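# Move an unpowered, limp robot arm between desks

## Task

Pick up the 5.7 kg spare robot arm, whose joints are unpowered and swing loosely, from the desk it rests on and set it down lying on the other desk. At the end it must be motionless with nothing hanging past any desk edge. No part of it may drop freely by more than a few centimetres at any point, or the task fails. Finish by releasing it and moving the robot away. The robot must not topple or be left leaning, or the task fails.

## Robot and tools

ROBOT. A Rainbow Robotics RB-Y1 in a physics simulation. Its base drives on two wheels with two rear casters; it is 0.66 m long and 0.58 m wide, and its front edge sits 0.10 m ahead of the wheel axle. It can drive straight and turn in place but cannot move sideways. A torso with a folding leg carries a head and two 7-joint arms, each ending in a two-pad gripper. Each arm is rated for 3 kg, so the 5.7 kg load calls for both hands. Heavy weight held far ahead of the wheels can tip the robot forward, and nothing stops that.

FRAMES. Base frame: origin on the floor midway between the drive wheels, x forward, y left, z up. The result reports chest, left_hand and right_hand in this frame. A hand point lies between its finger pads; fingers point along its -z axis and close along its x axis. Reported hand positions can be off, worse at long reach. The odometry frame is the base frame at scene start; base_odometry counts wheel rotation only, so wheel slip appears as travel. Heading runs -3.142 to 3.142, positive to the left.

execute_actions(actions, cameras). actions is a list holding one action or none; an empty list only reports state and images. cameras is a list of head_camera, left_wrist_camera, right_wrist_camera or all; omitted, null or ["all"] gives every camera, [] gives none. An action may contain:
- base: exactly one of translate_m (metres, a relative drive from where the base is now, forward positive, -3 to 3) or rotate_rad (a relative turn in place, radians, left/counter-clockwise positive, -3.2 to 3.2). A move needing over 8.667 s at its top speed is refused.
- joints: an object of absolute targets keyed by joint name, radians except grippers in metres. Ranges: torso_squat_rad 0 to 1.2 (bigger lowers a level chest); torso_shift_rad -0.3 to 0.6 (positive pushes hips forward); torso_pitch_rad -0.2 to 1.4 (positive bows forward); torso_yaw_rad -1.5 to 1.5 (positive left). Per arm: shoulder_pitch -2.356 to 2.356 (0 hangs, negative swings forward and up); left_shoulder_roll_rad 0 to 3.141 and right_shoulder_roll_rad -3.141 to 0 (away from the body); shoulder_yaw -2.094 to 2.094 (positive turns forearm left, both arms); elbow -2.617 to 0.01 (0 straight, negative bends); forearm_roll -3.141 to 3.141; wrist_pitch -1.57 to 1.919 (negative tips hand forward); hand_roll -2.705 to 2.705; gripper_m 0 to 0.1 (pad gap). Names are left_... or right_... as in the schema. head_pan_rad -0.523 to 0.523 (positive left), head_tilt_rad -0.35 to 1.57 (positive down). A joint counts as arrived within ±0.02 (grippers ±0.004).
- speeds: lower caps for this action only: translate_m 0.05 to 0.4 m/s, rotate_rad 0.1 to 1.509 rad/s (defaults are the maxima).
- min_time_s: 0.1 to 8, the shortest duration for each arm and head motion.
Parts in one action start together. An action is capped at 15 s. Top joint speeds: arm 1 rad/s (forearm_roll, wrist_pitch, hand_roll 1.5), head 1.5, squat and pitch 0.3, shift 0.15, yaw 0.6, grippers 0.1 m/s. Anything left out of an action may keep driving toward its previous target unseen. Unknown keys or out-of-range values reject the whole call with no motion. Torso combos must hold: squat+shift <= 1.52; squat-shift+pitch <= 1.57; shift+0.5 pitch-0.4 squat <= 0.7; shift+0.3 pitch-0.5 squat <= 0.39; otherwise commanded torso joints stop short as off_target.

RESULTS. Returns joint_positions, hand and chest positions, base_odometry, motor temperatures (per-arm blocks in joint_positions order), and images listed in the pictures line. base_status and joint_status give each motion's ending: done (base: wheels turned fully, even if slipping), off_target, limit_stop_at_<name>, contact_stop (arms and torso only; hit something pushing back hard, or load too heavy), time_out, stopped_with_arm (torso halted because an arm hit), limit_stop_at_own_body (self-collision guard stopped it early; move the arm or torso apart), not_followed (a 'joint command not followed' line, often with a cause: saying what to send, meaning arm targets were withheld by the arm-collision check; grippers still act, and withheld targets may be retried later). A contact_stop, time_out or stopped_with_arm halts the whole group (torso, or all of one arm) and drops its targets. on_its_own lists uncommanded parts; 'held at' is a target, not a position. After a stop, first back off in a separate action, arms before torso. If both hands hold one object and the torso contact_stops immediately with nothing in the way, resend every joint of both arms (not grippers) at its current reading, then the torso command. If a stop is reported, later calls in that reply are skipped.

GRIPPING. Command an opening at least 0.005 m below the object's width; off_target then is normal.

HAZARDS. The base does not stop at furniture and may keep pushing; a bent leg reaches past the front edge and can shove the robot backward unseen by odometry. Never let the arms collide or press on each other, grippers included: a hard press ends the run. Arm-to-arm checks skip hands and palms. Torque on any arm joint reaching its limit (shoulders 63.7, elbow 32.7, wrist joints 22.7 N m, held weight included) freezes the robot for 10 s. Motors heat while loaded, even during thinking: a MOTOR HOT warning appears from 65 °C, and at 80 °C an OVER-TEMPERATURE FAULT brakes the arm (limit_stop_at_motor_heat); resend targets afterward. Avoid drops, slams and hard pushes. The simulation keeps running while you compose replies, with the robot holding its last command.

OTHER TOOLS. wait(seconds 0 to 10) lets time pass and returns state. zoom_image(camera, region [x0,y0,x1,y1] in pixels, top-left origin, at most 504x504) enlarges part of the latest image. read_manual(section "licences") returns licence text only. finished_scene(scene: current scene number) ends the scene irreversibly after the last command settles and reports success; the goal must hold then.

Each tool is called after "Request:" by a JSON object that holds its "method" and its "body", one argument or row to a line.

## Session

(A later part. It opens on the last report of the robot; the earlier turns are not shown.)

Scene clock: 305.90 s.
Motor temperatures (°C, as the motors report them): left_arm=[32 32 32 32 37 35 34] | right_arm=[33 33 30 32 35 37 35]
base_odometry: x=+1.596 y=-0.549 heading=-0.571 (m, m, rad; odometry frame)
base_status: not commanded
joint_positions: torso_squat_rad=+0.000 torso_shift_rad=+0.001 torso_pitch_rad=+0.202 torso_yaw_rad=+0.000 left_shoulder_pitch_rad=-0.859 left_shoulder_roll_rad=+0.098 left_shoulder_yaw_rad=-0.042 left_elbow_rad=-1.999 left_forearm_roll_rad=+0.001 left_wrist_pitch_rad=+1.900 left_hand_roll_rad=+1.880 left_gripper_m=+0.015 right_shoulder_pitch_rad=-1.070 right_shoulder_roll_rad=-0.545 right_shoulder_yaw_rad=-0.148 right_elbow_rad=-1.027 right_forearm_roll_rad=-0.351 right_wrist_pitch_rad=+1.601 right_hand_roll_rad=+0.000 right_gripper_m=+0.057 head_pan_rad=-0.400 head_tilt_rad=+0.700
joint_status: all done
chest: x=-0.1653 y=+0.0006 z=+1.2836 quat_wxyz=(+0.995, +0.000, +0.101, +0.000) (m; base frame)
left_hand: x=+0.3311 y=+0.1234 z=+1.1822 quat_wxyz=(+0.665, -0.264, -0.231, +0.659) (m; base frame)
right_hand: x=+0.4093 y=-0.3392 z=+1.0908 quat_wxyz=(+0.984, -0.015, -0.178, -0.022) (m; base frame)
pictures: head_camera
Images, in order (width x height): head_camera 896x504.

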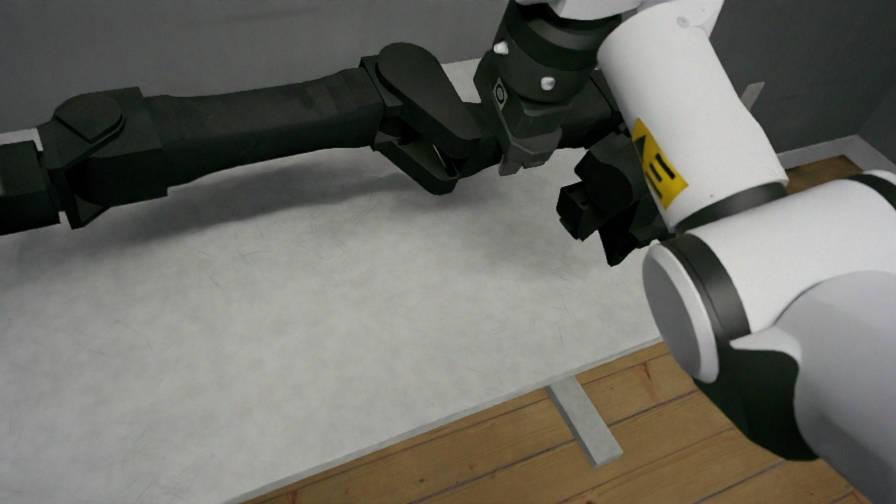

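Request:
{"method": "execute_actions", "body": {
  "actions": [
    {"base": {"translate_m": -0.5}, "joints": {"torso_pitch_rad": 0.1}, "speeds": {"translate_m": 0.25}}
  ],
  "cameras": []
}}

Request:
{"method": "execute_actions", "body": {
  "actions": [
    {"base": {"rotate_rad": -2.967}, "joints": {"head_pan_rad": 0.0, "head_tilt_rad": 0.35}, "speeds": {"rotate_rad": 0.6}}
  ],
  "cameras": []
}}

Request:
{"method": "execute_actions", "body": {
  "actions": [
    {"base": {"translate_m": 2.13}, "speeds": {"translate_m": 0.3}}
  ],
  "cameras": []
}}

Request:
{"method": "execute_actions", "body": {
  "actions": [
    {"base": {"rotate_rad": -0.174}, "speeds": {"rotate_rad": 0.4}}
  ],
  "cameras": ["head_camera"]
}}

Scene clock: 326.13 s.
Motor temperatures (°C, as the motors report them): left_arm=[32 32 32 32 37 35 34] | right_arm=[34 34 30 33 35 37 35]
base_odometry: x=+1.175 y=-0.279 heading=-0.572 (m, m, rad; odometry frame)
base_status: done
joint_positions: torso_squat_rad=+0.000 torso_shift_rad=+0.001 torso_pitch_rad=+0.102 torso_yaw_rad=+0.000 left_shoulder_pitch_rad=-0.859 left_shoulder_roll_rad=+0.098 left_shoulder_yaw_rad=-0.042 left_elbow_rad=-1.999 left_forearm_roll_rad=+0.001 left_wrist_pitch_rad=+1.900 left_hand_roll_rad=+1.880 left_gripper_m=+0.015 right_shoulder_pitch_rad=-1.069 right_shoulder_roll_rad=-0.545 right_shoulder_yaw_rad=-0.148 right_elbow_rad=-1.027 right_forearm_roll_rad=-0.351 right_wrist_pitch_rad=+1.601 right_hand_roll_rad=+0.000 right_gripper_m=+0.057 head_pan_rad=-0.400 head_tilt_rad=+0.700
joint_status: all done
chest: x=-0.1958 y=+0.0006 z=+1.2883 quat_wxyz=(+0.999, +0.000, +0.051, +0.000) (m; base frame)
left_hand: x=+0.3082 y=+0.1235 z=+1.2369 quat_wxyz=(+0.653, -0.297, -0.264, +0.645) (m; base frame)
right_hand: x=+0.3948 y=-0.3395 z=+1.1532 quat_wxyz=(+0.974, -0.014, -0.226, -0.023) (m; base frame)
pictures: none
No camera images: the call's "cameras" was empty. Leave "cameras" out to get every camera's image.

Scene clock: 332.63 s.
Motor temperatures (°C, as the motors report them): left_arm=[32 32 32 32 37 35 34] | right_arm=[34 34 30 33 35 38 35]
base_odometry: x=+1.175 y=-0.279 heading=+2.745 (m, m, rad; odometry frame)
base_status: done
joint_positions: torso_squat_rad=+0.000 torso_shift_rad=+0.001 torso_pitch_rad=+0.102 torso_yaw_rad=+0.000 left_shoulder_pitch_rad=-0.859 left_shoulder_roll_rad=+0.098 left_shoulder_yaw_rad=-0.042 left_elbow_rad=-1.999 left_forearm_roll_rad=+0.001 left_wrist_pitch_rad=+1.900 left_hand_roll_rad=+1.880 left_gripper_m=+0.015 right_shoulder_pitch_rad=-1.069 right_shoulder_roll_rad=-0.545 right_shoulder_yaw_rad=-0.148 right_elbow_rad=-1.027 right_forearm_roll_rad=-0.351 right_wrist_pitch_rad=+1.601 right_hand_roll_rad=+0.000 right_gripper_m=+0.057 head_pan_rad=+0.000 head_tilt_rad=+0.350
joint_status: all done
chest: x=-0.1958 y=+0.0006 z=+1.2883 quat_wxyz=(+0.999, +0.000, +0.051, +0.000) (m; base frame)
left_hand: x=+0.3082 y=+0.1235 z=+1.2369 quat_wxyz=(+0.653, -0.297, -0.264, +0.645) (m; base frame)
right_hand: x=+0.3949 y=-0.3396 z=+1.1532 quat_wxyz=(+0.974, -0.014, -0.226, -0.023) (m; base frame)
pictures: none
No camera images: the call's "cameras" was empty. Leave "cameras" out to get every camera's image.

Scene clock: 340.80 s.
Motor temperatures (°C, as the motors report them): left_arm=[32 32 32 32 37 35 34] | right_arm=[34 34 30 33 35 38 35]
base_odometry: x=-0.789 y=+0.545 heading=+2.745 (m, m, rad; odometry frame)
base_status: done
joint_positions: torso_squat_rad=+0.000 torso_shift_rad=+0.001 torso_pitch_rad=+0.102 torso_yaw_rad=+0.000 left_shoulder_pitch_rad=-0.859 left_shoulder_roll_rad=+0.098 left_shoulder_yaw_rad=-0.042 left_elbow_rad=-1.999 left_forearm_roll_rad=+0.001 left_wrist_pitch_rad=+1.900 left_hand_roll_rad=+1.880 left_gripper_m=+0.015 right_shoulder_pitch_rad=-1.069 right_shoulder_roll_rad=-0.545 right_shoulder_yaw_rad=-0.148 right_elbow_rad=-1.027 right_forearm_roll_rad=-0.351 right_wrist_pitch_rad=+1.601 right_hand_roll_rad=+0.000 right_gripper_m=+0.057 head_pan_rad=+0.000 head_tilt_rad=+0.350
joint_status: not commanded
chest: x=-0.1957 y=+0.0006 z=+1.2883 quat_wxyz=(+0.999, +0.000, +0.051, +0.000) (m; base frame)
left_hand: x=+0.3083 y=+0.1235 z=+1.2368 quat_wxyz=(+0.653, -0.297, -0.264, +0.645) (m; base frame)
right_hand: x=+0.3949 y=-0.3396 z=+1.1531 quat_wxyz=(+0.974, -0.014, -0.226, -0.023) (m; base frame)
pictures: none
No camera images: the call's "cameras" was empty. Leave "cameras" out to get every camera's image.

Scene clock: 342.33 s.
Motor temperatures (°C, as the motors report them): left_arm=[32 32 32 32 37 35 34] | right_arm=[34 34 30 33 35 38 35]
base_odometry: x=-0.789 y=+0.545 heading=+2.571 (m, m, rad; odometry frame)
base_status: done
joint_positions: torso_squat_rad=+0.000 torso_shift_rad=+0.001 torso_pitch_rad=+0.102 torso_yaw_rad=+0.000 left_shoulder_pitch_rad=-0.859 left_shoulder_roll_rad=+0.098 left_shoulder_yaw_rad=-0.042 left_elbow_rad=-1.999 left_forearm_roll_rad=+0.001 left_wrist_pitch_rad=+1.900 left_hand_roll_rad=+1.880 left_gripper_m=+0.015 right_shoulder_pitch_rad=-1.069 right_shoulder_roll_rad=-0.545 right_shoulder_yaw_rad=-0.148 right_elbow_rad=-1.027 right_forearm_roll_rad=-0.351 right_wrist_pitch_rad=+1.601 right_hand_roll_rad=+0.000 right_gripper_m=+0.057 head_pan_rad=+0.000 head_tilt_rad=+0.350
joint_status: not commanded
chest: x=-0.1957 y=+0.0005 z=+1.2883 quat_wxyz=(+0.999, +0.000, +0.051, +0.000) (m; base frame)
left_hand: x=+0.3083 y=+0.1234 z=+1.2368 quat_wxyz=(+0.653, -0.297, -0.264, +0.645) (m; base frame)
right_hand: x=+0.3949 y=-0.3396 z=+1.1531 quat_wxyz=(+0.974, -0.014, -0.226, -0.023) (m; base frame)
pictures: head_camera
Images, in order (width x height): head_camera 896x504.

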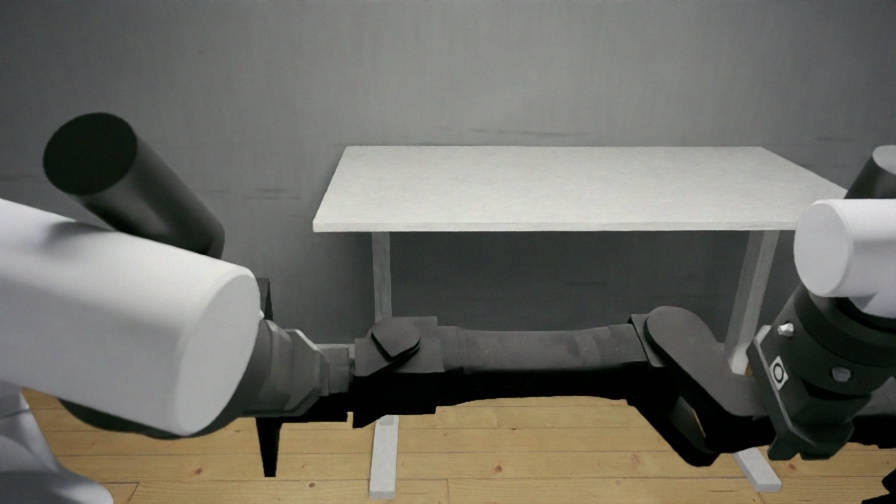

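Request:
{"method": "execute_actions", "body": {
  "actions": [
    {"base": {"translate_m": 0.8}, "joints": {"torso_pitch_rad": 0.0, "head_pan_rad": -0.4, "head_tilt_rad": 0.8}, "speeds": {"translate_m": 0.3}}
  ],
  "cameras": ["head_camera"]
}}

Scene clock: 360.80 s.
Motor temperatures (°C, as the motors report them): left_arm=[32 32 32 32 37 35 34] | right_arm=[35 34 30 33 35 38 35]
base_odometry: x=-1.463 y=+0.977 heading=+2.571 (m, m, rad; odometry frame)
base_status: done
joint_positions: torso_squat_rad=+0.000 torso_shift_rad=+0.001 torso_pitch_rad=+0.002 torso_yaw_rad=+0.000 left_shoulder_pitch_rad=-0.859 left_shoulder_roll_rad=+0.098 left_shoulder_yaw_rad=-0.042 left_elbow_rad=-1.999 left_forearm_roll_rad=+0.001 left_wrist_pitch_rad=+1.900 left_hand_roll_rad=+1.880 left_gripper_m=+0.015 right_shoulder_pitch_rad=-1.069 right_shoulder_roll_rad=-0.545 right_shoulder_yaw_rad=-0.148 right_elbow_rad=-1.027 right_forearm_roll_rad=-0.351 right_wrist_pitch_rad=+1.601 right_hand_roll_rad=+0.000 right_gripper_m=+0.057 head_pan_rad=-0.400 head_tilt_rad=+0.800
joint_status: all done
chest: x=-0.2266 y=+0.0006 z=+1.2899 quat_wxyz=(+1.000, +0.000, +0.001, +0.000) (m; base frame)
left_hand: x=+0.2800 y=+0.1235 z=+1.2890 quat_wxyz=(+0.639, -0.329, -0.296, +0.629) (m; base frame)
right_hand: x=+0.3745 y=-0.3396 z=+1.2143 quat_wxyz=(+0.961, -0.013, -0.274, -0.024) (m; base frame)
pictures: head_camera
Images, in order (width x height): head_camera 896x504.

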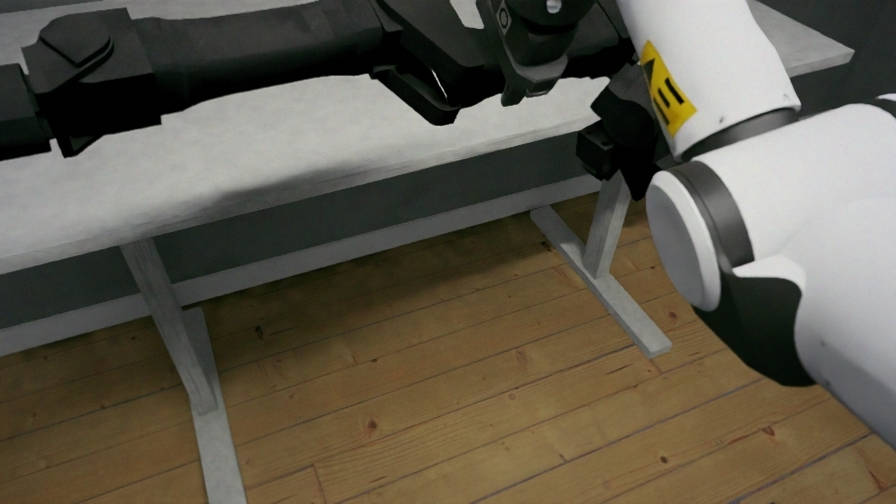

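Request:
{"method": "execute_actions", "body": {
  "actions": [
    {"base": {"translate_m": 0.35}, "speeds": {"translate_m": 0.2}}
  ],
  "cameras": ["head_camera"]
}}

Scene clock: 369.97 s.
Motor temperatures (°C, as the motors report them): left_arm=[32 32 32 32 37 35 34] | right_arm=[35 34 30 33 35 38 35]
base_odometry: x=-1.757 y=+1.166 heading=+2.570 (m, m, rad; odometry frame)
base_status: done
joint_positions: torso_squat_rad=+0.000 torso_shift_rad=+0.001 torso_pitch_rad=+0.002 torso_yaw_rad=+0.000 left_shoulder_pitch_rad=-0.859 left_shoulder_roll_rad=+0.098 left_shoulder_yaw_rad=-0.042 left_elbow_rad=-1.999 left_forearm_roll_rad=+0.001 left_wrist_pitch_rad=+1.900 left_hand_roll_rad=+1.880 left_gripper_m=+0.015 right_shoulder_pitch_rad=-1.069 right_shoulder_roll_rad=-0.545 right_shoulder_yaw_rad=-0.148 right_elbow_rad=-1.027 right_forearm_roll_rad=-0.351 right_wrist_pitch_rad=+1.601 right_hand_roll_rad=+0.000 right_gripper_m=+0.057 head_pan_rad=-0.400 head_tilt_rad=+0.800
joint_status: not commanded
chest: x=-0.2266 y=+0.0006 z=+1.2899 quat_wxyz=(+1.000, +0.000, +0.001, +0.000) (m; base frame)
left_hand: x=+0.2800 y=+0.1235 z=+1.2890 quat_wxyz=(+0.639, -0.329, -0.296, +0.629) (m; base frame)
right_hand: x=+0.3745 y=-0.3396 z=+1.2142 quat_wxyz=(+0.961, -0.013, -0.274, -0.024) (m; base frame)
pictures: head_camera
Images, in order (width x height): head_camera 896x504.

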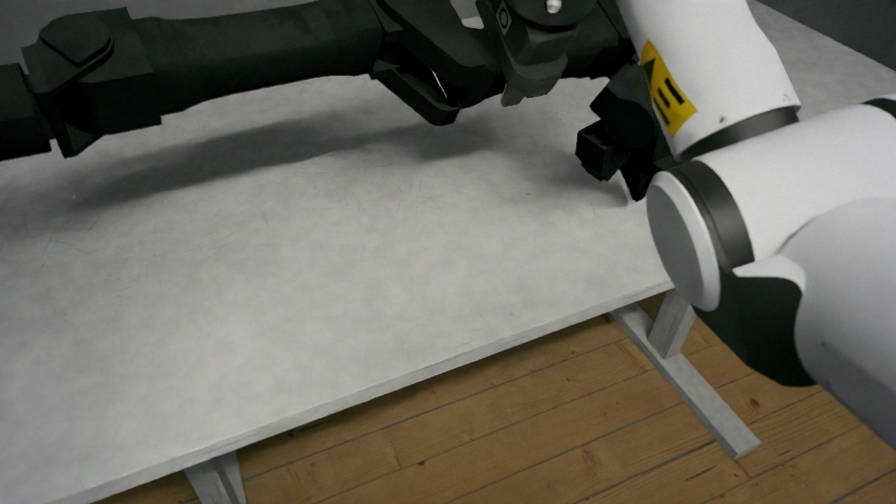

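Request:
{"method": "execute_actions", "body": {
  "actions": [
    {"joints": {"torso_pitch_rad": 0.25, "head_tilt_rad": 0.6}}
  ],
  "cameras": ["head_camera"]
}}

Scene clock: 375.57 s.
Motor temperatures (°C, as the motors report them): left_arm=[32 32 32 32 37 35 34] | right_arm=[35 34 30 33 35 39 35]
base_odometry: x=-1.757 y=+1.166 heading=+2.571 (m, m, rad; odometry frame)
base_status: not commanded
joint_positions: torso_squat_rad=+0.000 torso_shift_rad=+0.001 torso_pitch_rad=+0.107 torso_yaw_rad=+0.000 left_shoulder_pitch_rad=-0.855 left_shoulder_roll_rad=+0.101 left_shoulder_yaw_rad=-0.040 left_elbow_rad=-1.997 left_forearm_roll_rad=-0.001 left_wrist_pitch_rad=+1.902 left_hand_roll_rad=+1.880 left_gripper_m=+0.011 right_shoulder_pitch_rad=-1.079 right_shoulder_roll_rad=-0.552 right_shoulder_yaw_rad=-0.151 right_elbow_rad=-1.033 right_forearm_roll_rad=-0.350 right_wrist_pitch_rad=+1.600 right_hand_roll_rad=+0.001 right_gripper_m=+0.062 head_pan_rad=-0.400 head_tilt_rad=+0.600
joint_status: torso_pitch_rad contact_stop (moved +0.105 of +0.248); the others done
on_its_own: torso_pitch_rad is held at +0.107, not at your +0.250, since a contact_stop; left_gripper_m moved -0.004 toward your old target +0.000
chest: x=-0.1944 y=+0.0016 z=+1.2881 quat_wxyz=(+0.999, -0.001, +0.054, +0.000) (m; base frame)
left_hand: x=+0.3092 y=+0.1275 z=+1.2315 quat_wxyz=(+0.652, -0.292, -0.261, +0.649) (m; base frame)
right_hand: x=+0.3991 y=-0.3404 z=+1.1606 quat_wxyz=(+0.972, -0.017, -0.233, -0.023) (m; base frame)
pictures: head_camera
Images, in order (width x height): head_camera 896x504.

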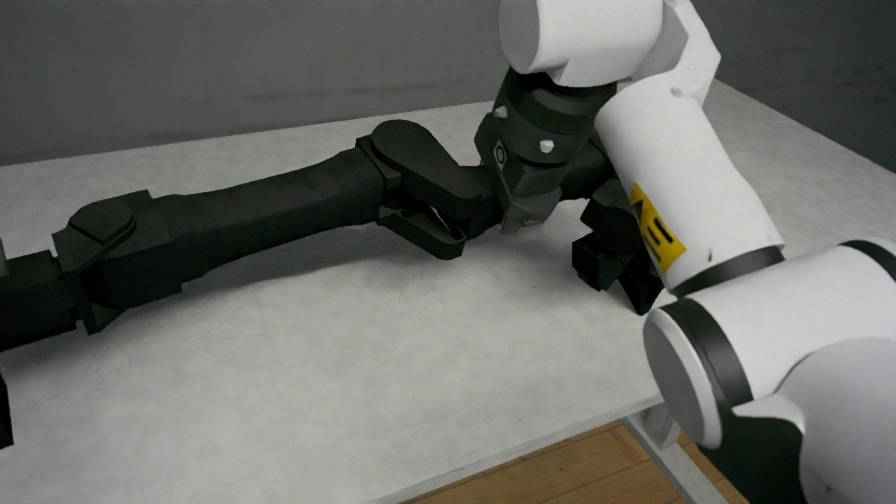

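Request:
{"method": "execute_actions", "body": {
  "actions": [
    {"joints": {"torso_pitch_rad": 0.085}}
  ],
  "cameras": []
}}

Request:
{"method": "execute_actions", "body": {
  "actions": [
    {"joints": {"torso_shift_rad": 0.08, "torso_pitch_rad": 0.1}}
  ],
  "cameras": []
}}

Request:
{"method": "execute_actions", "body": {
  "actions": [
    {"joints": {"torso_shift_rad": 0.16, "torso_pitch_rad": 0.17}}
  ],
  "cameras": ["head_camera"]
}}

Scene clock: 396.77 s.
Motor temperatures (°C, as the motors report them): left_arm=[33 32 32 33 37 37 34] | right_arm=[34 34 30 32 35 38 35]
base_odometry: x=-1.757 y=+1.166 heading=+2.570 (m, m, rad; odometry frame)
base_status: not commanded
joint_positions: torso_squat_rad=+0.000 torso_shift_rad=+0.001 torso_pitch_rad=+0.086 torso_yaw_rad=+0.000 left_shoulder_pitch_rad=-0.857 left_shoulder_roll_rad=+0.101 left_shoulder_yaw_rad=-0.040 left_elbow_rad=-1.998 left_forearm_roll_rad=+0.000 left_wrist_pitch_rad=+1.901 left_hand_roll_rad=+1.880 left_gripper_m=+0.011 right_shoulder_pitch_rad=-1.073 right_shoulder_roll_rad=-0.550 right_shoulder_yaw_rad=-0.150 right_elbow_rad=-1.029 right_forearm_roll_rad=-0.350 right_wrist_pitch_rad=+1.600 right_hand_roll_rad=+0.000 right_gripper_m=+0.061 head_pan_rad=-0.400 head_tilt_rad=+0.600
joint_status: all done
chest: x=-0.2006 y=+0.0010 z=+1.2888 quat_wxyz=(+0.999, -0.001, +0.043, +0.000) (m; base frame)
left_hand: x=+0.3043 y=+0.1264 z=+1.2441 quat_wxyz=(+0.650, -0.300, -0.269, +0.645) (m; base frame)
right_hand: x=+0.3935 y=-0.3410 z=+1.1677 quat_wxyz=(+0.971, -0.016, -0.238, -0.024) (m; base frame)
pictures: none
No camera images: the call's "cameras" was empty. Leave "cameras" out to get every camera's image.

Scene clock: 398.07 s.
Motor temperatures (°C, as the motors report them): left_arm=[33 32 32 33 37 37 34] | right_arm=[34 34 30 32 35 38 35]
base_odometry: x=-1.757 y=+1.166 heading=+2.570 (m, m, rad; odometry frame)
base_status: not commanded
joint_positions: torso_squat_rad=+0.000 torso_shift_rad=+0.081 torso_pitch_rad=+0.102 torso_yaw_rad=+0.000 left_shoulder_pitch_rad=-0.858 left_shoulder_roll_rad=+0.101 left_shoulder_yaw_rad=-0.040 left_elbow_rad=-1.999 left_forearm_roll_rad=+0.000 left_wrist_pitch_rad=+1.901 left_hand_roll_rad=+1.880 left_gripper_m=+0.011 right_shoulder_pitch_rad=-1.069 right_shoulder_roll_rad=-0.548 right_shoulder_yaw_rad=-0.149 right_elbow_rad=-1.027 right_forearm_roll_rad=-0.350 right_wrist_pitch_rad=+1.601 right_hand_roll_rad=+0.000 right_gripper_m=+0.061 head_pan_rad=-0.400 head_tilt_rad=+0.600
joint_status: all done
chest: x=-0.1398 y=+0.0007 z=+1.2860 quat_wxyz=(+0.999, +0.000, +0.051, +0.000) (m; base frame)
left_hand: x=+0.3644 y=+0.1258 z=+1.2340 quat_wxyz=(+0.652, -0.295, -0.264, +0.647) (m; base frame)
right_hand: x=+0.4510 y=-0.3412 z=+1.1520 quat_wxyz=(+0.974, -0.016, -0.227, -0.024) (m; base frame)
pictures: none
No camera images: the call's "cameras" was empty. Leave "cameras" out to get every camera's image.

Scene clock: 399.40 s.
Motor temperatures (°C, as the motors report them): left_arm=[33 32 32 33 37 37 34] | right_arm=[34 34 30 32 35 38 35]
base_odometry: x=-1.757 y=+1.166 heading=+2.570 (m, m, rad; odometry frame)
base_status: not commanded
joint_positions: torso_squat_rad=+0.000 torso_shift_rad=+0.161 torso_pitch_rad=+0.173 torso_yaw_rad=+0.000 left_shoulder_pitch_rad=-0.858 left_shoulder_roll_rad=+0.101 left_shoulder_yaw_rad=-0.040 left_elbow_rad=-1.999 left_forearm_roll_rad=+0.000 left_wrist_pitch_rad=+1.901 left_hand_roll_rad=+1.880 left_gripper_m=+0.011 right_shoulder_pitch_rad=-1.069 right_shoulder_roll_rad=-0.548 right_shoulder_yaw_rad=-0.149 right_elbow_rad=-1.027 right_forearm_roll_rad=-0.350 right_wrist_pitch_rad=+1.601 right_hand_roll_rad=+0.000 right_gripper_m=+0.061 head_pan_rad=-0.400 head_tilt_rad=+0.600
joint_status: all done
chest: x=-0.0626 y=+0.0007 z=+1.2763 quat_wxyz=(+0.996, +0.000, +0.086, +0.000) (m; base frame)
left_hand: x=+0.4366 y=+0.1257 z=+1.1891 quat_wxyz=(+0.661, -0.273, -0.241, +0.657) (m; base frame)
right_hand: x=+0.5172 y=-0.3412 z=+1.1010 quat_wxyz=(+0.981, -0.016, -0.192, -0.024) (m; base frame)
pictures: head_camera
Images, in order (width x height): head_camera 896x504.

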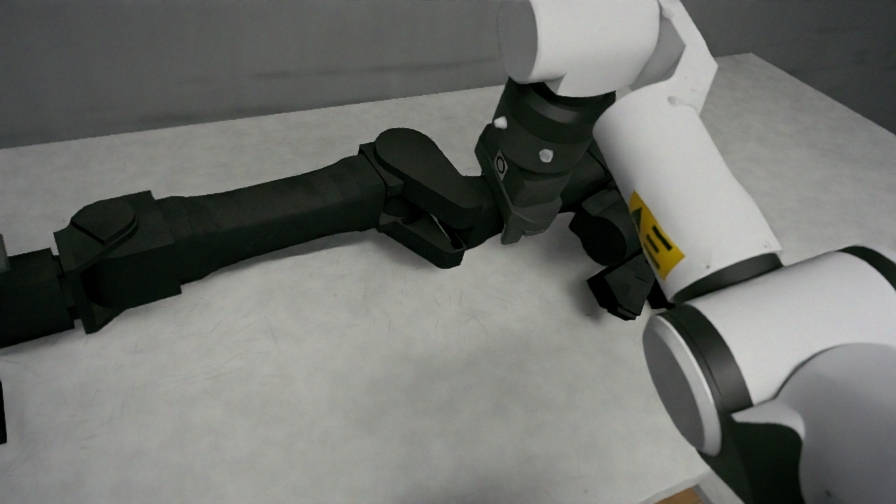

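It's folding. Continue lowering.

Request:
{"method": "execute_actions", "body": {
  "actions": [
    {"joints": {"torso_shift_rad": 0.2, "torso_pitch_rad": 0.28, "head_tilt_rad": 0.5, "head_pan_rad": -0.1}}
  ]
}}

Scene clock: 403.80 s.
Motor temperatures (°C, as the motors report them): left_arm=[33 32 32 32 37 37 34] | right_arm=[34 34 30 33 35 38 35]
base_odometry: x=-1.757 y=+1.166 heading=+2.570 (m, m, rad; odometry frame)
base_status: not commanded
joint_positions: torso_squat_rad=+0.000 torso_shift_rad=+0.200 torso_pitch_rad=+0.279 torso_yaw_rad=+0.000 left_shoulder_pitch_rad=-0.865 left_shoulder_roll_rad=+0.101 left_shoulder_yaw_rad=-0.039 left_elbow_rad=-2.004 left_forearm_roll_rad=-0.001 left_wrist_pitch_rad=+1.899 left_hand_roll_rad=+1.880 left_gripper_m=+0.012 right_shoulder_pitch_rad=-1.070 right_shoulder_roll_rad=-0.548 right_shoulder_yaw_rad=-0.149 right_elbow_rad=-1.027 right_forearm_roll_rad=-0.350 right_wrist_pitch_rad=+1.601 right_hand_roll_rad=+0.000 right_gripper_m=+0.060 head_pan_rad=-0.100 head_tilt_rad=+0.500
joint_status: all done
chest: x=-0.0039 y=+0.0005 z=+1.2640 quat_wxyz=(+0.990, +0.000, +0.139, +0.000) (m; base frame)
left_hand: x=+0.4848 y=+0.1242 z=+1.1293 quat_wxyz=(+0.672, -0.243, -0.209, +0.668) (m; base frame)
right_hand: x=+0.5545 y=-0.3414 z=+1.0286 quat_wxyz=(+0.990, -0.018, -0.141, -0.023) (m; base frame)
pictures: head_camera, left_wrist_camera, right_wrist_camera
Images, in order (width x height): head_camera 896x504, left_wrist_camera 644x364, right_wrist_camera 644x364.

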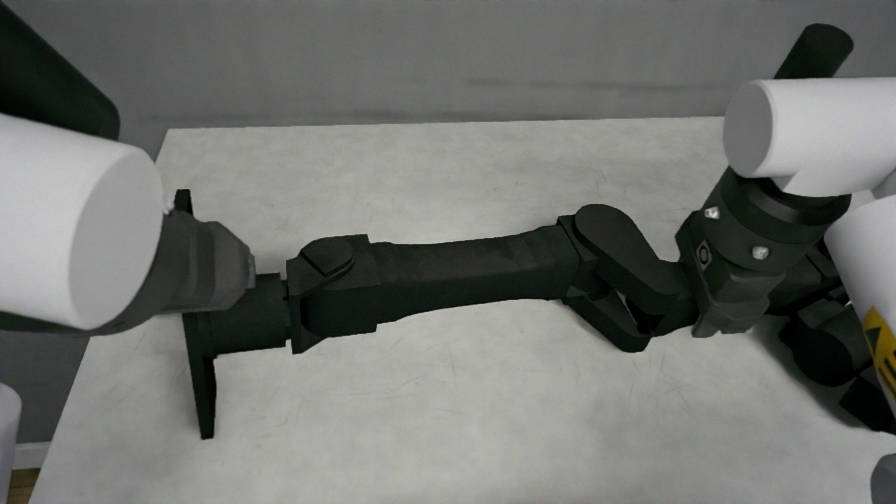

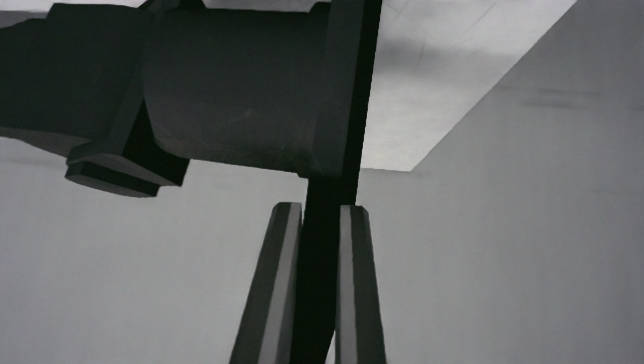

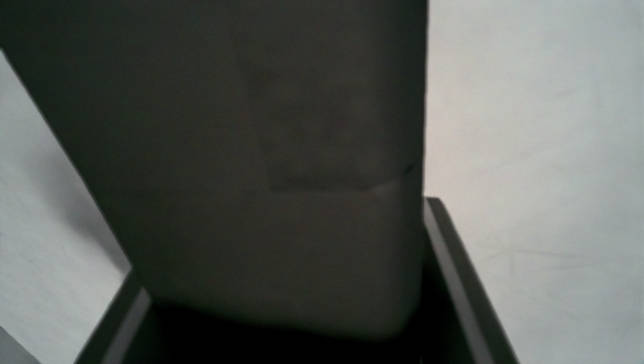

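Request:
{"method": "execute_actions", "body": {
  "actions": [
    {"joints": {"left_shoulder_pitch_rad": -1.14, "left_elbow_rad": -1.504, "right_shoulder_pitch_rad": -1.03, "right_wrist_pitch_rad": 1.84}, "min_time_s": 2.5}
  ]
}}

Scene clock: 429.47 s.
Motor temperatures (°C, as the motors report them): left_arm=[32 32 32 32 37 36 34] | right_arm=[34 33 30 33 34 37 35]
base_odometry: x=-1.757 y=+1.166 heading=+2.571 (m, m, rad; odometry frame)
base_status: not commanded
joint_positions: torso_squat_rad=+0.000 torso_shift_rad=+0.200 torso_pitch_rad=+0.279 torso_yaw_rad=+0.000 left_shoulder_pitch_rad=-0.984 left_shoulder_roll_rad=+0.111 left_shoulder_yaw_rad=-0.035 left_elbow_rad=-1.828 left_forearm_roll_rad=-0.005 left_wrist_pitch_rad=+1.897 left_hand_roll_rad=+1.880 left_gripper_m=+0.011 right_shoulder_pitch_rad=-1.057 right_shoulder_roll_rad=-0.554 right_shoulder_yaw_rad=-0.152 right_elbow_rad=-1.037 right_forearm_roll_rad=-0.350 right_wrist_pitch_rad=+1.777 right_hand_roll_rad=+0.000 right_gripper_m=+0.057 head_pan_rad=-0.100 head_tilt_rad=+0.500
joint_status: left_shoulder_pitch_rad contact_stop_at_left_elbow_rad (moved -0.119 of -0.275); left_elbow_rad contact_stop (moved +0.176 of +0.500); right_shoulder_pitch_rad contact_stop (moved +0.013 of +0.040); right_wrist_pitch_rad contact_stop_at_right_shoulder_pitch_rad (moved +0.177 of +0.239)
on_its_own: left_shoulder_pitch_rad is held at -0.982, not at your -1.140, since a contact_stop; left_elbow_rad is held at -1.827, not at your -1.504, since a contact_stop; right_shoulder_pitch_rad is held at -1.057, not at your -1.030, since a contact_stop; right_wrist_pitch_rad is held at +1.777, not at your +1.840, since a contact_stop
chest: x=-0.0037 y=+0.0009 z=+1.2640 quat_wxyz=(+0.990, -0.001, +0.139, +0.000) (m; base frame)
left_hand: x=+0.5086 y=+0.1183 z=+1.1311 quat_wxyz=(+0.681, -0.211, -0.207, +0.670) (m; base frame)
right_hand: x=+0.5122 y=-0.3445 z=+1.0190 quat_wxyz=(+0.998, -0.019, -0.052, -0.027) (m; base frame)
pictures: head_camera, left_wrist_camera, right_wrist_camera
Images, in order (width x height): head_camera 896x504, left_wrist_camera 644x364, right_wrist_camera 644x364.

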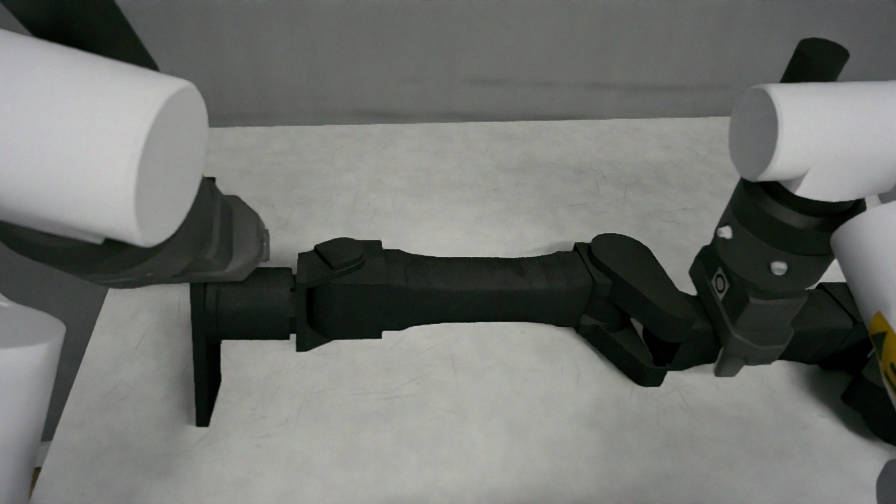

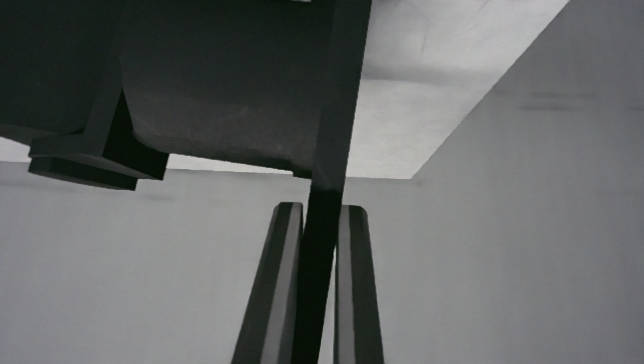

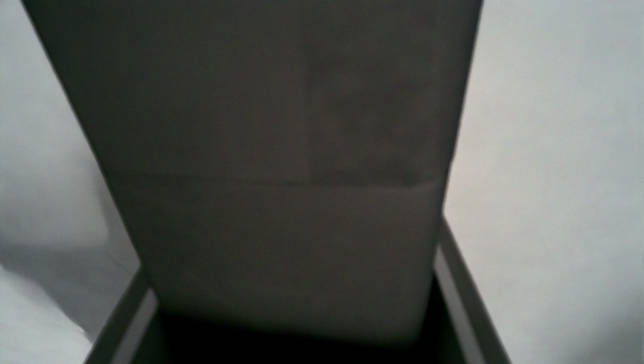

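Request:
{"method": "execute_actions", "body": {
  "actions": [
    {"joints": {"left_gripper_m": 0.06, "right_gripper_m": 0.1}}
  ],
  "cameras": ["head_camera"]
}}

Request:
{"method": "execute_actions", "body": {
  "actions": [
    {"joints": {"torso_pitch_rad": 0.05}}
  ],
  "cameras": []
}}

Request:
{"method": "execute_actions", "body": {
  "actions": [
    {"base": {"translate_m": -0.7}, "joints": {"torso_shift_rad": 0.0, "head_pan_rad": -0.15, "head_tilt_rad": 0.5}}
  ],
  "cameras": []
}}

Request:
{"method": "execute_actions", "body": {
  "actions": [
    {"joints": {"torso_pitch_rad": 0.0, "left_shoulder_pitch_rad": 0.0, "left_shoulder_roll_rad": 0.05, "left_shoulder_yaw_rad": 0.0, "left_elbow_rad": -0.15, "left_wrist_pitch_rad": 0.0, "left_hand_roll_rad": 0.0, "right_shoulder_pitch_rad": 0.0, "right_shoulder_roll_rad": -0.05, "right_shoulder_yaw_rad": 0.0, "right_elbow_rad": -0.15, "right_forearm_roll_rad": 0.0, "right_wrist_pitch_rad": 0.0, "right_hand_roll_rad": 0.0}}
  ],
  "cameras": ["head_camera"]
}}

Scene clock: 441.93 s.
Motor temperatures (°C, as the motors report them): left_arm=[32 32 32 32 37 35 34] | right_arm=[34 33 30 32 34 37 35]
base_odometry: x=-1.757 y=+1.166 heading=+2.571 (m, m, rad; odometry frame)
base_status: not commanded
joint_positions: torso_squat_rad=+0.000 torso_shift_rad=+0.200 torso_pitch_rad=+0.279 torso_yaw_rad=+0.000 left_shoulder_pitch_rad=-0.983 left_shoulder_roll_rad=+0.110 left_shoulder_yaw_rad=-0.035 left_elbow_rad=-1.828 left_forearm_roll_rad=-0.005 left_wrist_pitch_rad=+1.898 left_hand_roll_rad=+1.880 left_gripper_m=+0.060 right_shoulder_pitch_rad=-1.057 right_shoulder_roll_rad=-0.554 right_shoulder_yaw_rad=-0.152 right_elbow_rad=-1.037 right_forearm_roll_rad=-0.350 right_wrist_pitch_rad=+1.777 right_hand_roll_rad=+0.000 right_gripper_m=+0.100 head_pan_rad=-0.100 head_tilt_rad=+0.500
joint_status: all done
on_its_own: left_shoulder_pitch_rad is held at -0.982, not at your -1.140, since a contact_stop; left_elbow_rad is held at -1.827, not at your -1.504, since a contact_stop; right_shoulder_pitch_rad is held at -1.057, not at your -1.030, since a contact_stop; right_wrist_pitch_rad is held at +1.777, not at your +1.840, since a contact_stop
chest: x=-0.0037 y=+0.0009 z=+1.2640 quat_wxyz=(+0.990, -0.001, +0.139, +0.000) (m; base frame)
left_hand: x=+0.5083 y=+0.1180 z=+1.1302 quat_wxyz=(+0.682, -0.211, -0.205, +0.670) (m; base frame)
right_hand: x=+0.5122 y=-0.3445 z=+1.0190 quat_wxyz=(+0.998, -0.019, -0.052, -0.027) (m; base frame)
pictures: head_camera
Images, in order (width x height): head_camera 896x504.

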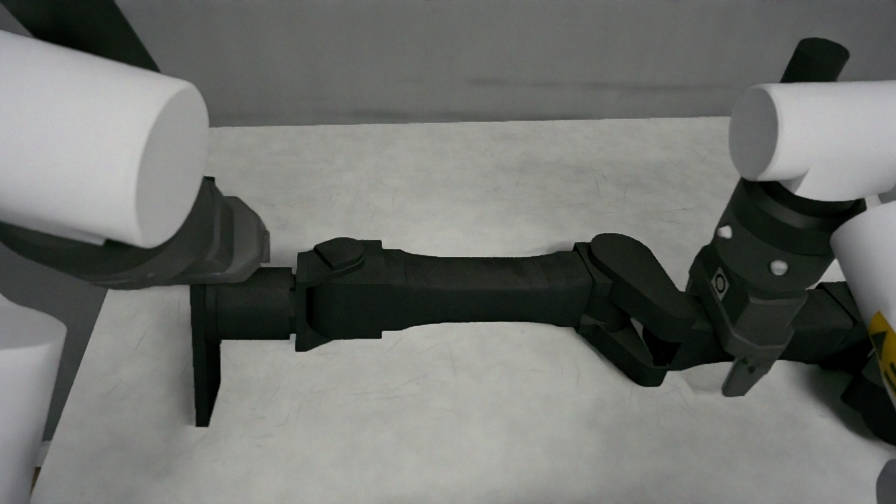

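Scene clock: 443.47 s.
Motor temperatures (°C, as the motors report them): left_arm=[32 32 32 32 37 35 34] | right_arm=[34 33 30 32 34 37 34]
base_odometry: x=-1.757 y=+1.166 heading=+2.571 (m, m, rad; odometry frame)
base_status: not commanded
joint_positions: torso_squat_rad=+0.000 torso_shift_rad=+0.200 torso_pitch_rad=+0.050 torso_yaw_rad=+0.000 left_shoulder_pitch_rad=-0.982 left_shoulder_roll_rad=+0.110 left_shoulder_yaw_rad=-0.035 left_elbow_rad=-1.827 left_forearm_roll_rad=-0.005 left_wrist_pitch_rad=+1.898 left_hand_roll_rad=+1.880 left_gripper_m=+0.060 right_shoulder_pitch_rad=-1.057 right_shoulder_roll_rad=-0.554 right_shoulder_yaw_rad=-0.152 right_elbow_rad=-1.037 right_forearm_roll_rad=-0.350 right_wrist_pitch_rad=+1.777 right_hand_roll_rad=+0.000 right_gripper_m=+0.100 head_pan_rad=-0.100 head_tilt_rad=+0.500
joint_status: all done
on_its_own: left_shoulder_pitch_rad is held at -0.982, not at your -1.140, since a contact_stop; left_elbow_rad is held at -1.827, not at your -1.504, since a contact_stop; right_shoulder_pitch_rad is held at -1.057, not at your -1.030, since a contact_stop; right_wrist_pitch_rad is held at +1.777, not at your +1.840, since a contact_stop
chest: x=-0.0735 y=+0.0009 z=+1.2756 quat_wxyz=(+1.000, -0.001, +0.025, +0.000) (m; base frame)
left_hand: x=+0.4555 y=+0.1182 z=+1.2617 quat_wxyz=(+0.654, -0.286, -0.282, +0.641) (m; base frame)
right_hand: x=+0.4846 y=-0.3444 z=+1.1542 quat_wxyz=(+0.986, -0.015, -0.166, -0.029) (m; base frame)
pictures: none
No camera images: the call's "cameras" was empty. Leave "cameras" out to get every camera's image.

Scene clock: 446.60 s.
Motor temperatures (°C, as the motors report them): left_arm=[32 32 32 32 37 35 34] | right_arm=[34 33 30 32 34 37 34]
base_odometry: x=-1.168 y=+0.788 heading=+2.572 (m, m, rad; odometry frame)
base_status: done
joint_positions: torso_squat_rad=+0.000 torso_shift_rad=+0.000 torso_pitch_rad=+0.050 torso_yaw_rad=+0.000 left_shoulder_pitch_rad=-0.982 left_shoulder_roll_rad=+0.110 left_shoulder_yaw_rad=-0.035 left_elbow_rad=-1.827 left_forearm_roll_rad=-0.005 left_wrist_pitch_rad=+1.898 left_hand_roll_rad=+1.880 left_gripper_m=+0.060 right_shoulder_pitch_rad=-1.057 right_shoulder_roll_rad=-0.554 right_shoulder_yaw_rad=-0.152 right_elbow_rad=-1.037 right_forearm_roll_rad=-0.350 right_wrist_pitch_rad=+1.777 right_hand_roll_rad=+0.000 right_gripper_m=+0.100 head_pan_rad=-0.150 head_tilt_rad=+0.500
joint_status: all done
on_its_own: left_shoulder_pitch_rad is held at -0.982, not at your -1.140, since a contact_stop; left_elbow_rad is held at -1.827, not at your -1.504, since a contact_stop; right_shoulder_pitch_rad is held at -1.057, not at your -1.030, since a contact_stop; right_wrist_pitch_rad is held at +1.777, not at your +1.840, since a contact_stop
chest: x=-0.2126 y=+0.0010 z=+1.2895 quat_wxyz=(+1.000, -0.001, +0.025, +0.000) (m; base frame)
left_hand: x=+0.3164 y=+0.1182 z=+1.2756 quat_wxyz=(+0.654, -0.286, -0.282, +0.641) (m; base frame)
right_hand: x=+0.3455 y=-0.3444 z=+1.1681 quat_wxyz=(+0.986, -0.015, -0.166, -0.029) (m; base frame)
pictures: none
No camera images: the call's "cameras" was empty. Leave "cameras" out to get every camera's image.

Scene clock: 449.20 s.
Motor temperatures (°C, as the motors report them): left_arm=[32 32 32 32 37 35 34] | right_arm=[34 33 30 32 34 37 34]
base_odometry: x=-1.168 y=+0.788 heading=+2.572 (m, m, rad; odometry frame)
base_status: not commanded
joint_positions: torso_squat_rad=+0.000 torso_shift_rad=+0.000 torso_pitch_rad=+0.000 torso_yaw_rad=+0.000 left_shoulder_pitch_rad=+0.000 left_shoulder_roll_rad=+0.050 left_shoulder_yaw_rad=+0.000 left_elbow_rad=-0.150 left_forearm_roll_rad=-0.005 left_wrist_pitch_rad=+0.000 left_hand_roll_rad=+0.000 left_gripper_m=+0.060 right_shoulder_pitch_rad=+0.000 right_shoulder_roll_rad=-0.050 right_shoulder_yaw_rad=+0.000 right_elbow_rad=-0.150 right_forearm_roll_rad=+0.000 right_wrist_pitch_rad=+0.000 right_hand_roll_rad=+0.000 right_gripper_m=+0.100 head_pan_rad=-0.150 head_tilt_rad=+0.500
joint_status: all done
chest: x=-0.2280 y=+0.0009 z=+1.2899 quat_wxyz=(+1.000, -0.001, +0.000, +0.000) (m; base frame)
left_hand: x=-0.1553 y=+0.2585 z=+0.6089 quat_wxyz=(+0.997, +0.025, -0.075, -0.004) (m; base frame)
right_hand: x=-0.1553 y=-0.2579 z=+0.6094 quat_wxyz=(+0.997, -0.025, -0.075, +0.002) (m; base frame)
pictures: head_camera
Images, in order (width x height): head_camera 896x504.

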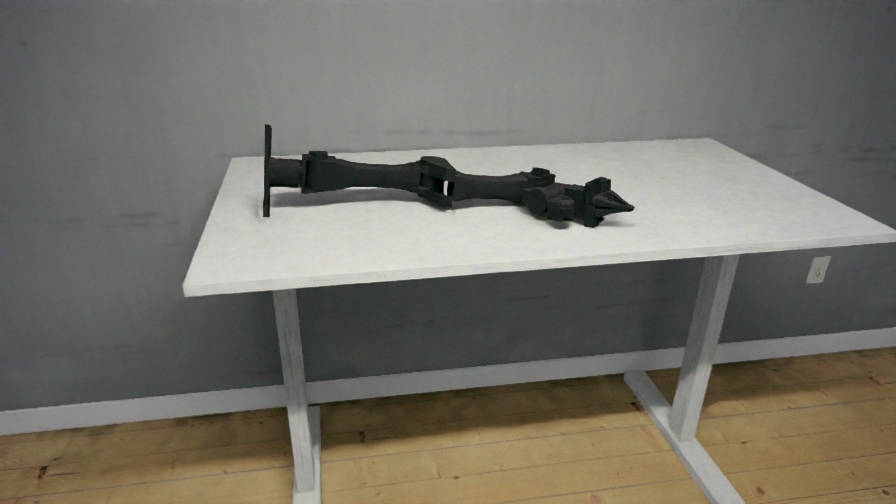

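The arm lies fully on the desk.

Request:
{"method": "finished_scene", "body": {
  "scene": 1
}}

The scene is finished: the task was done.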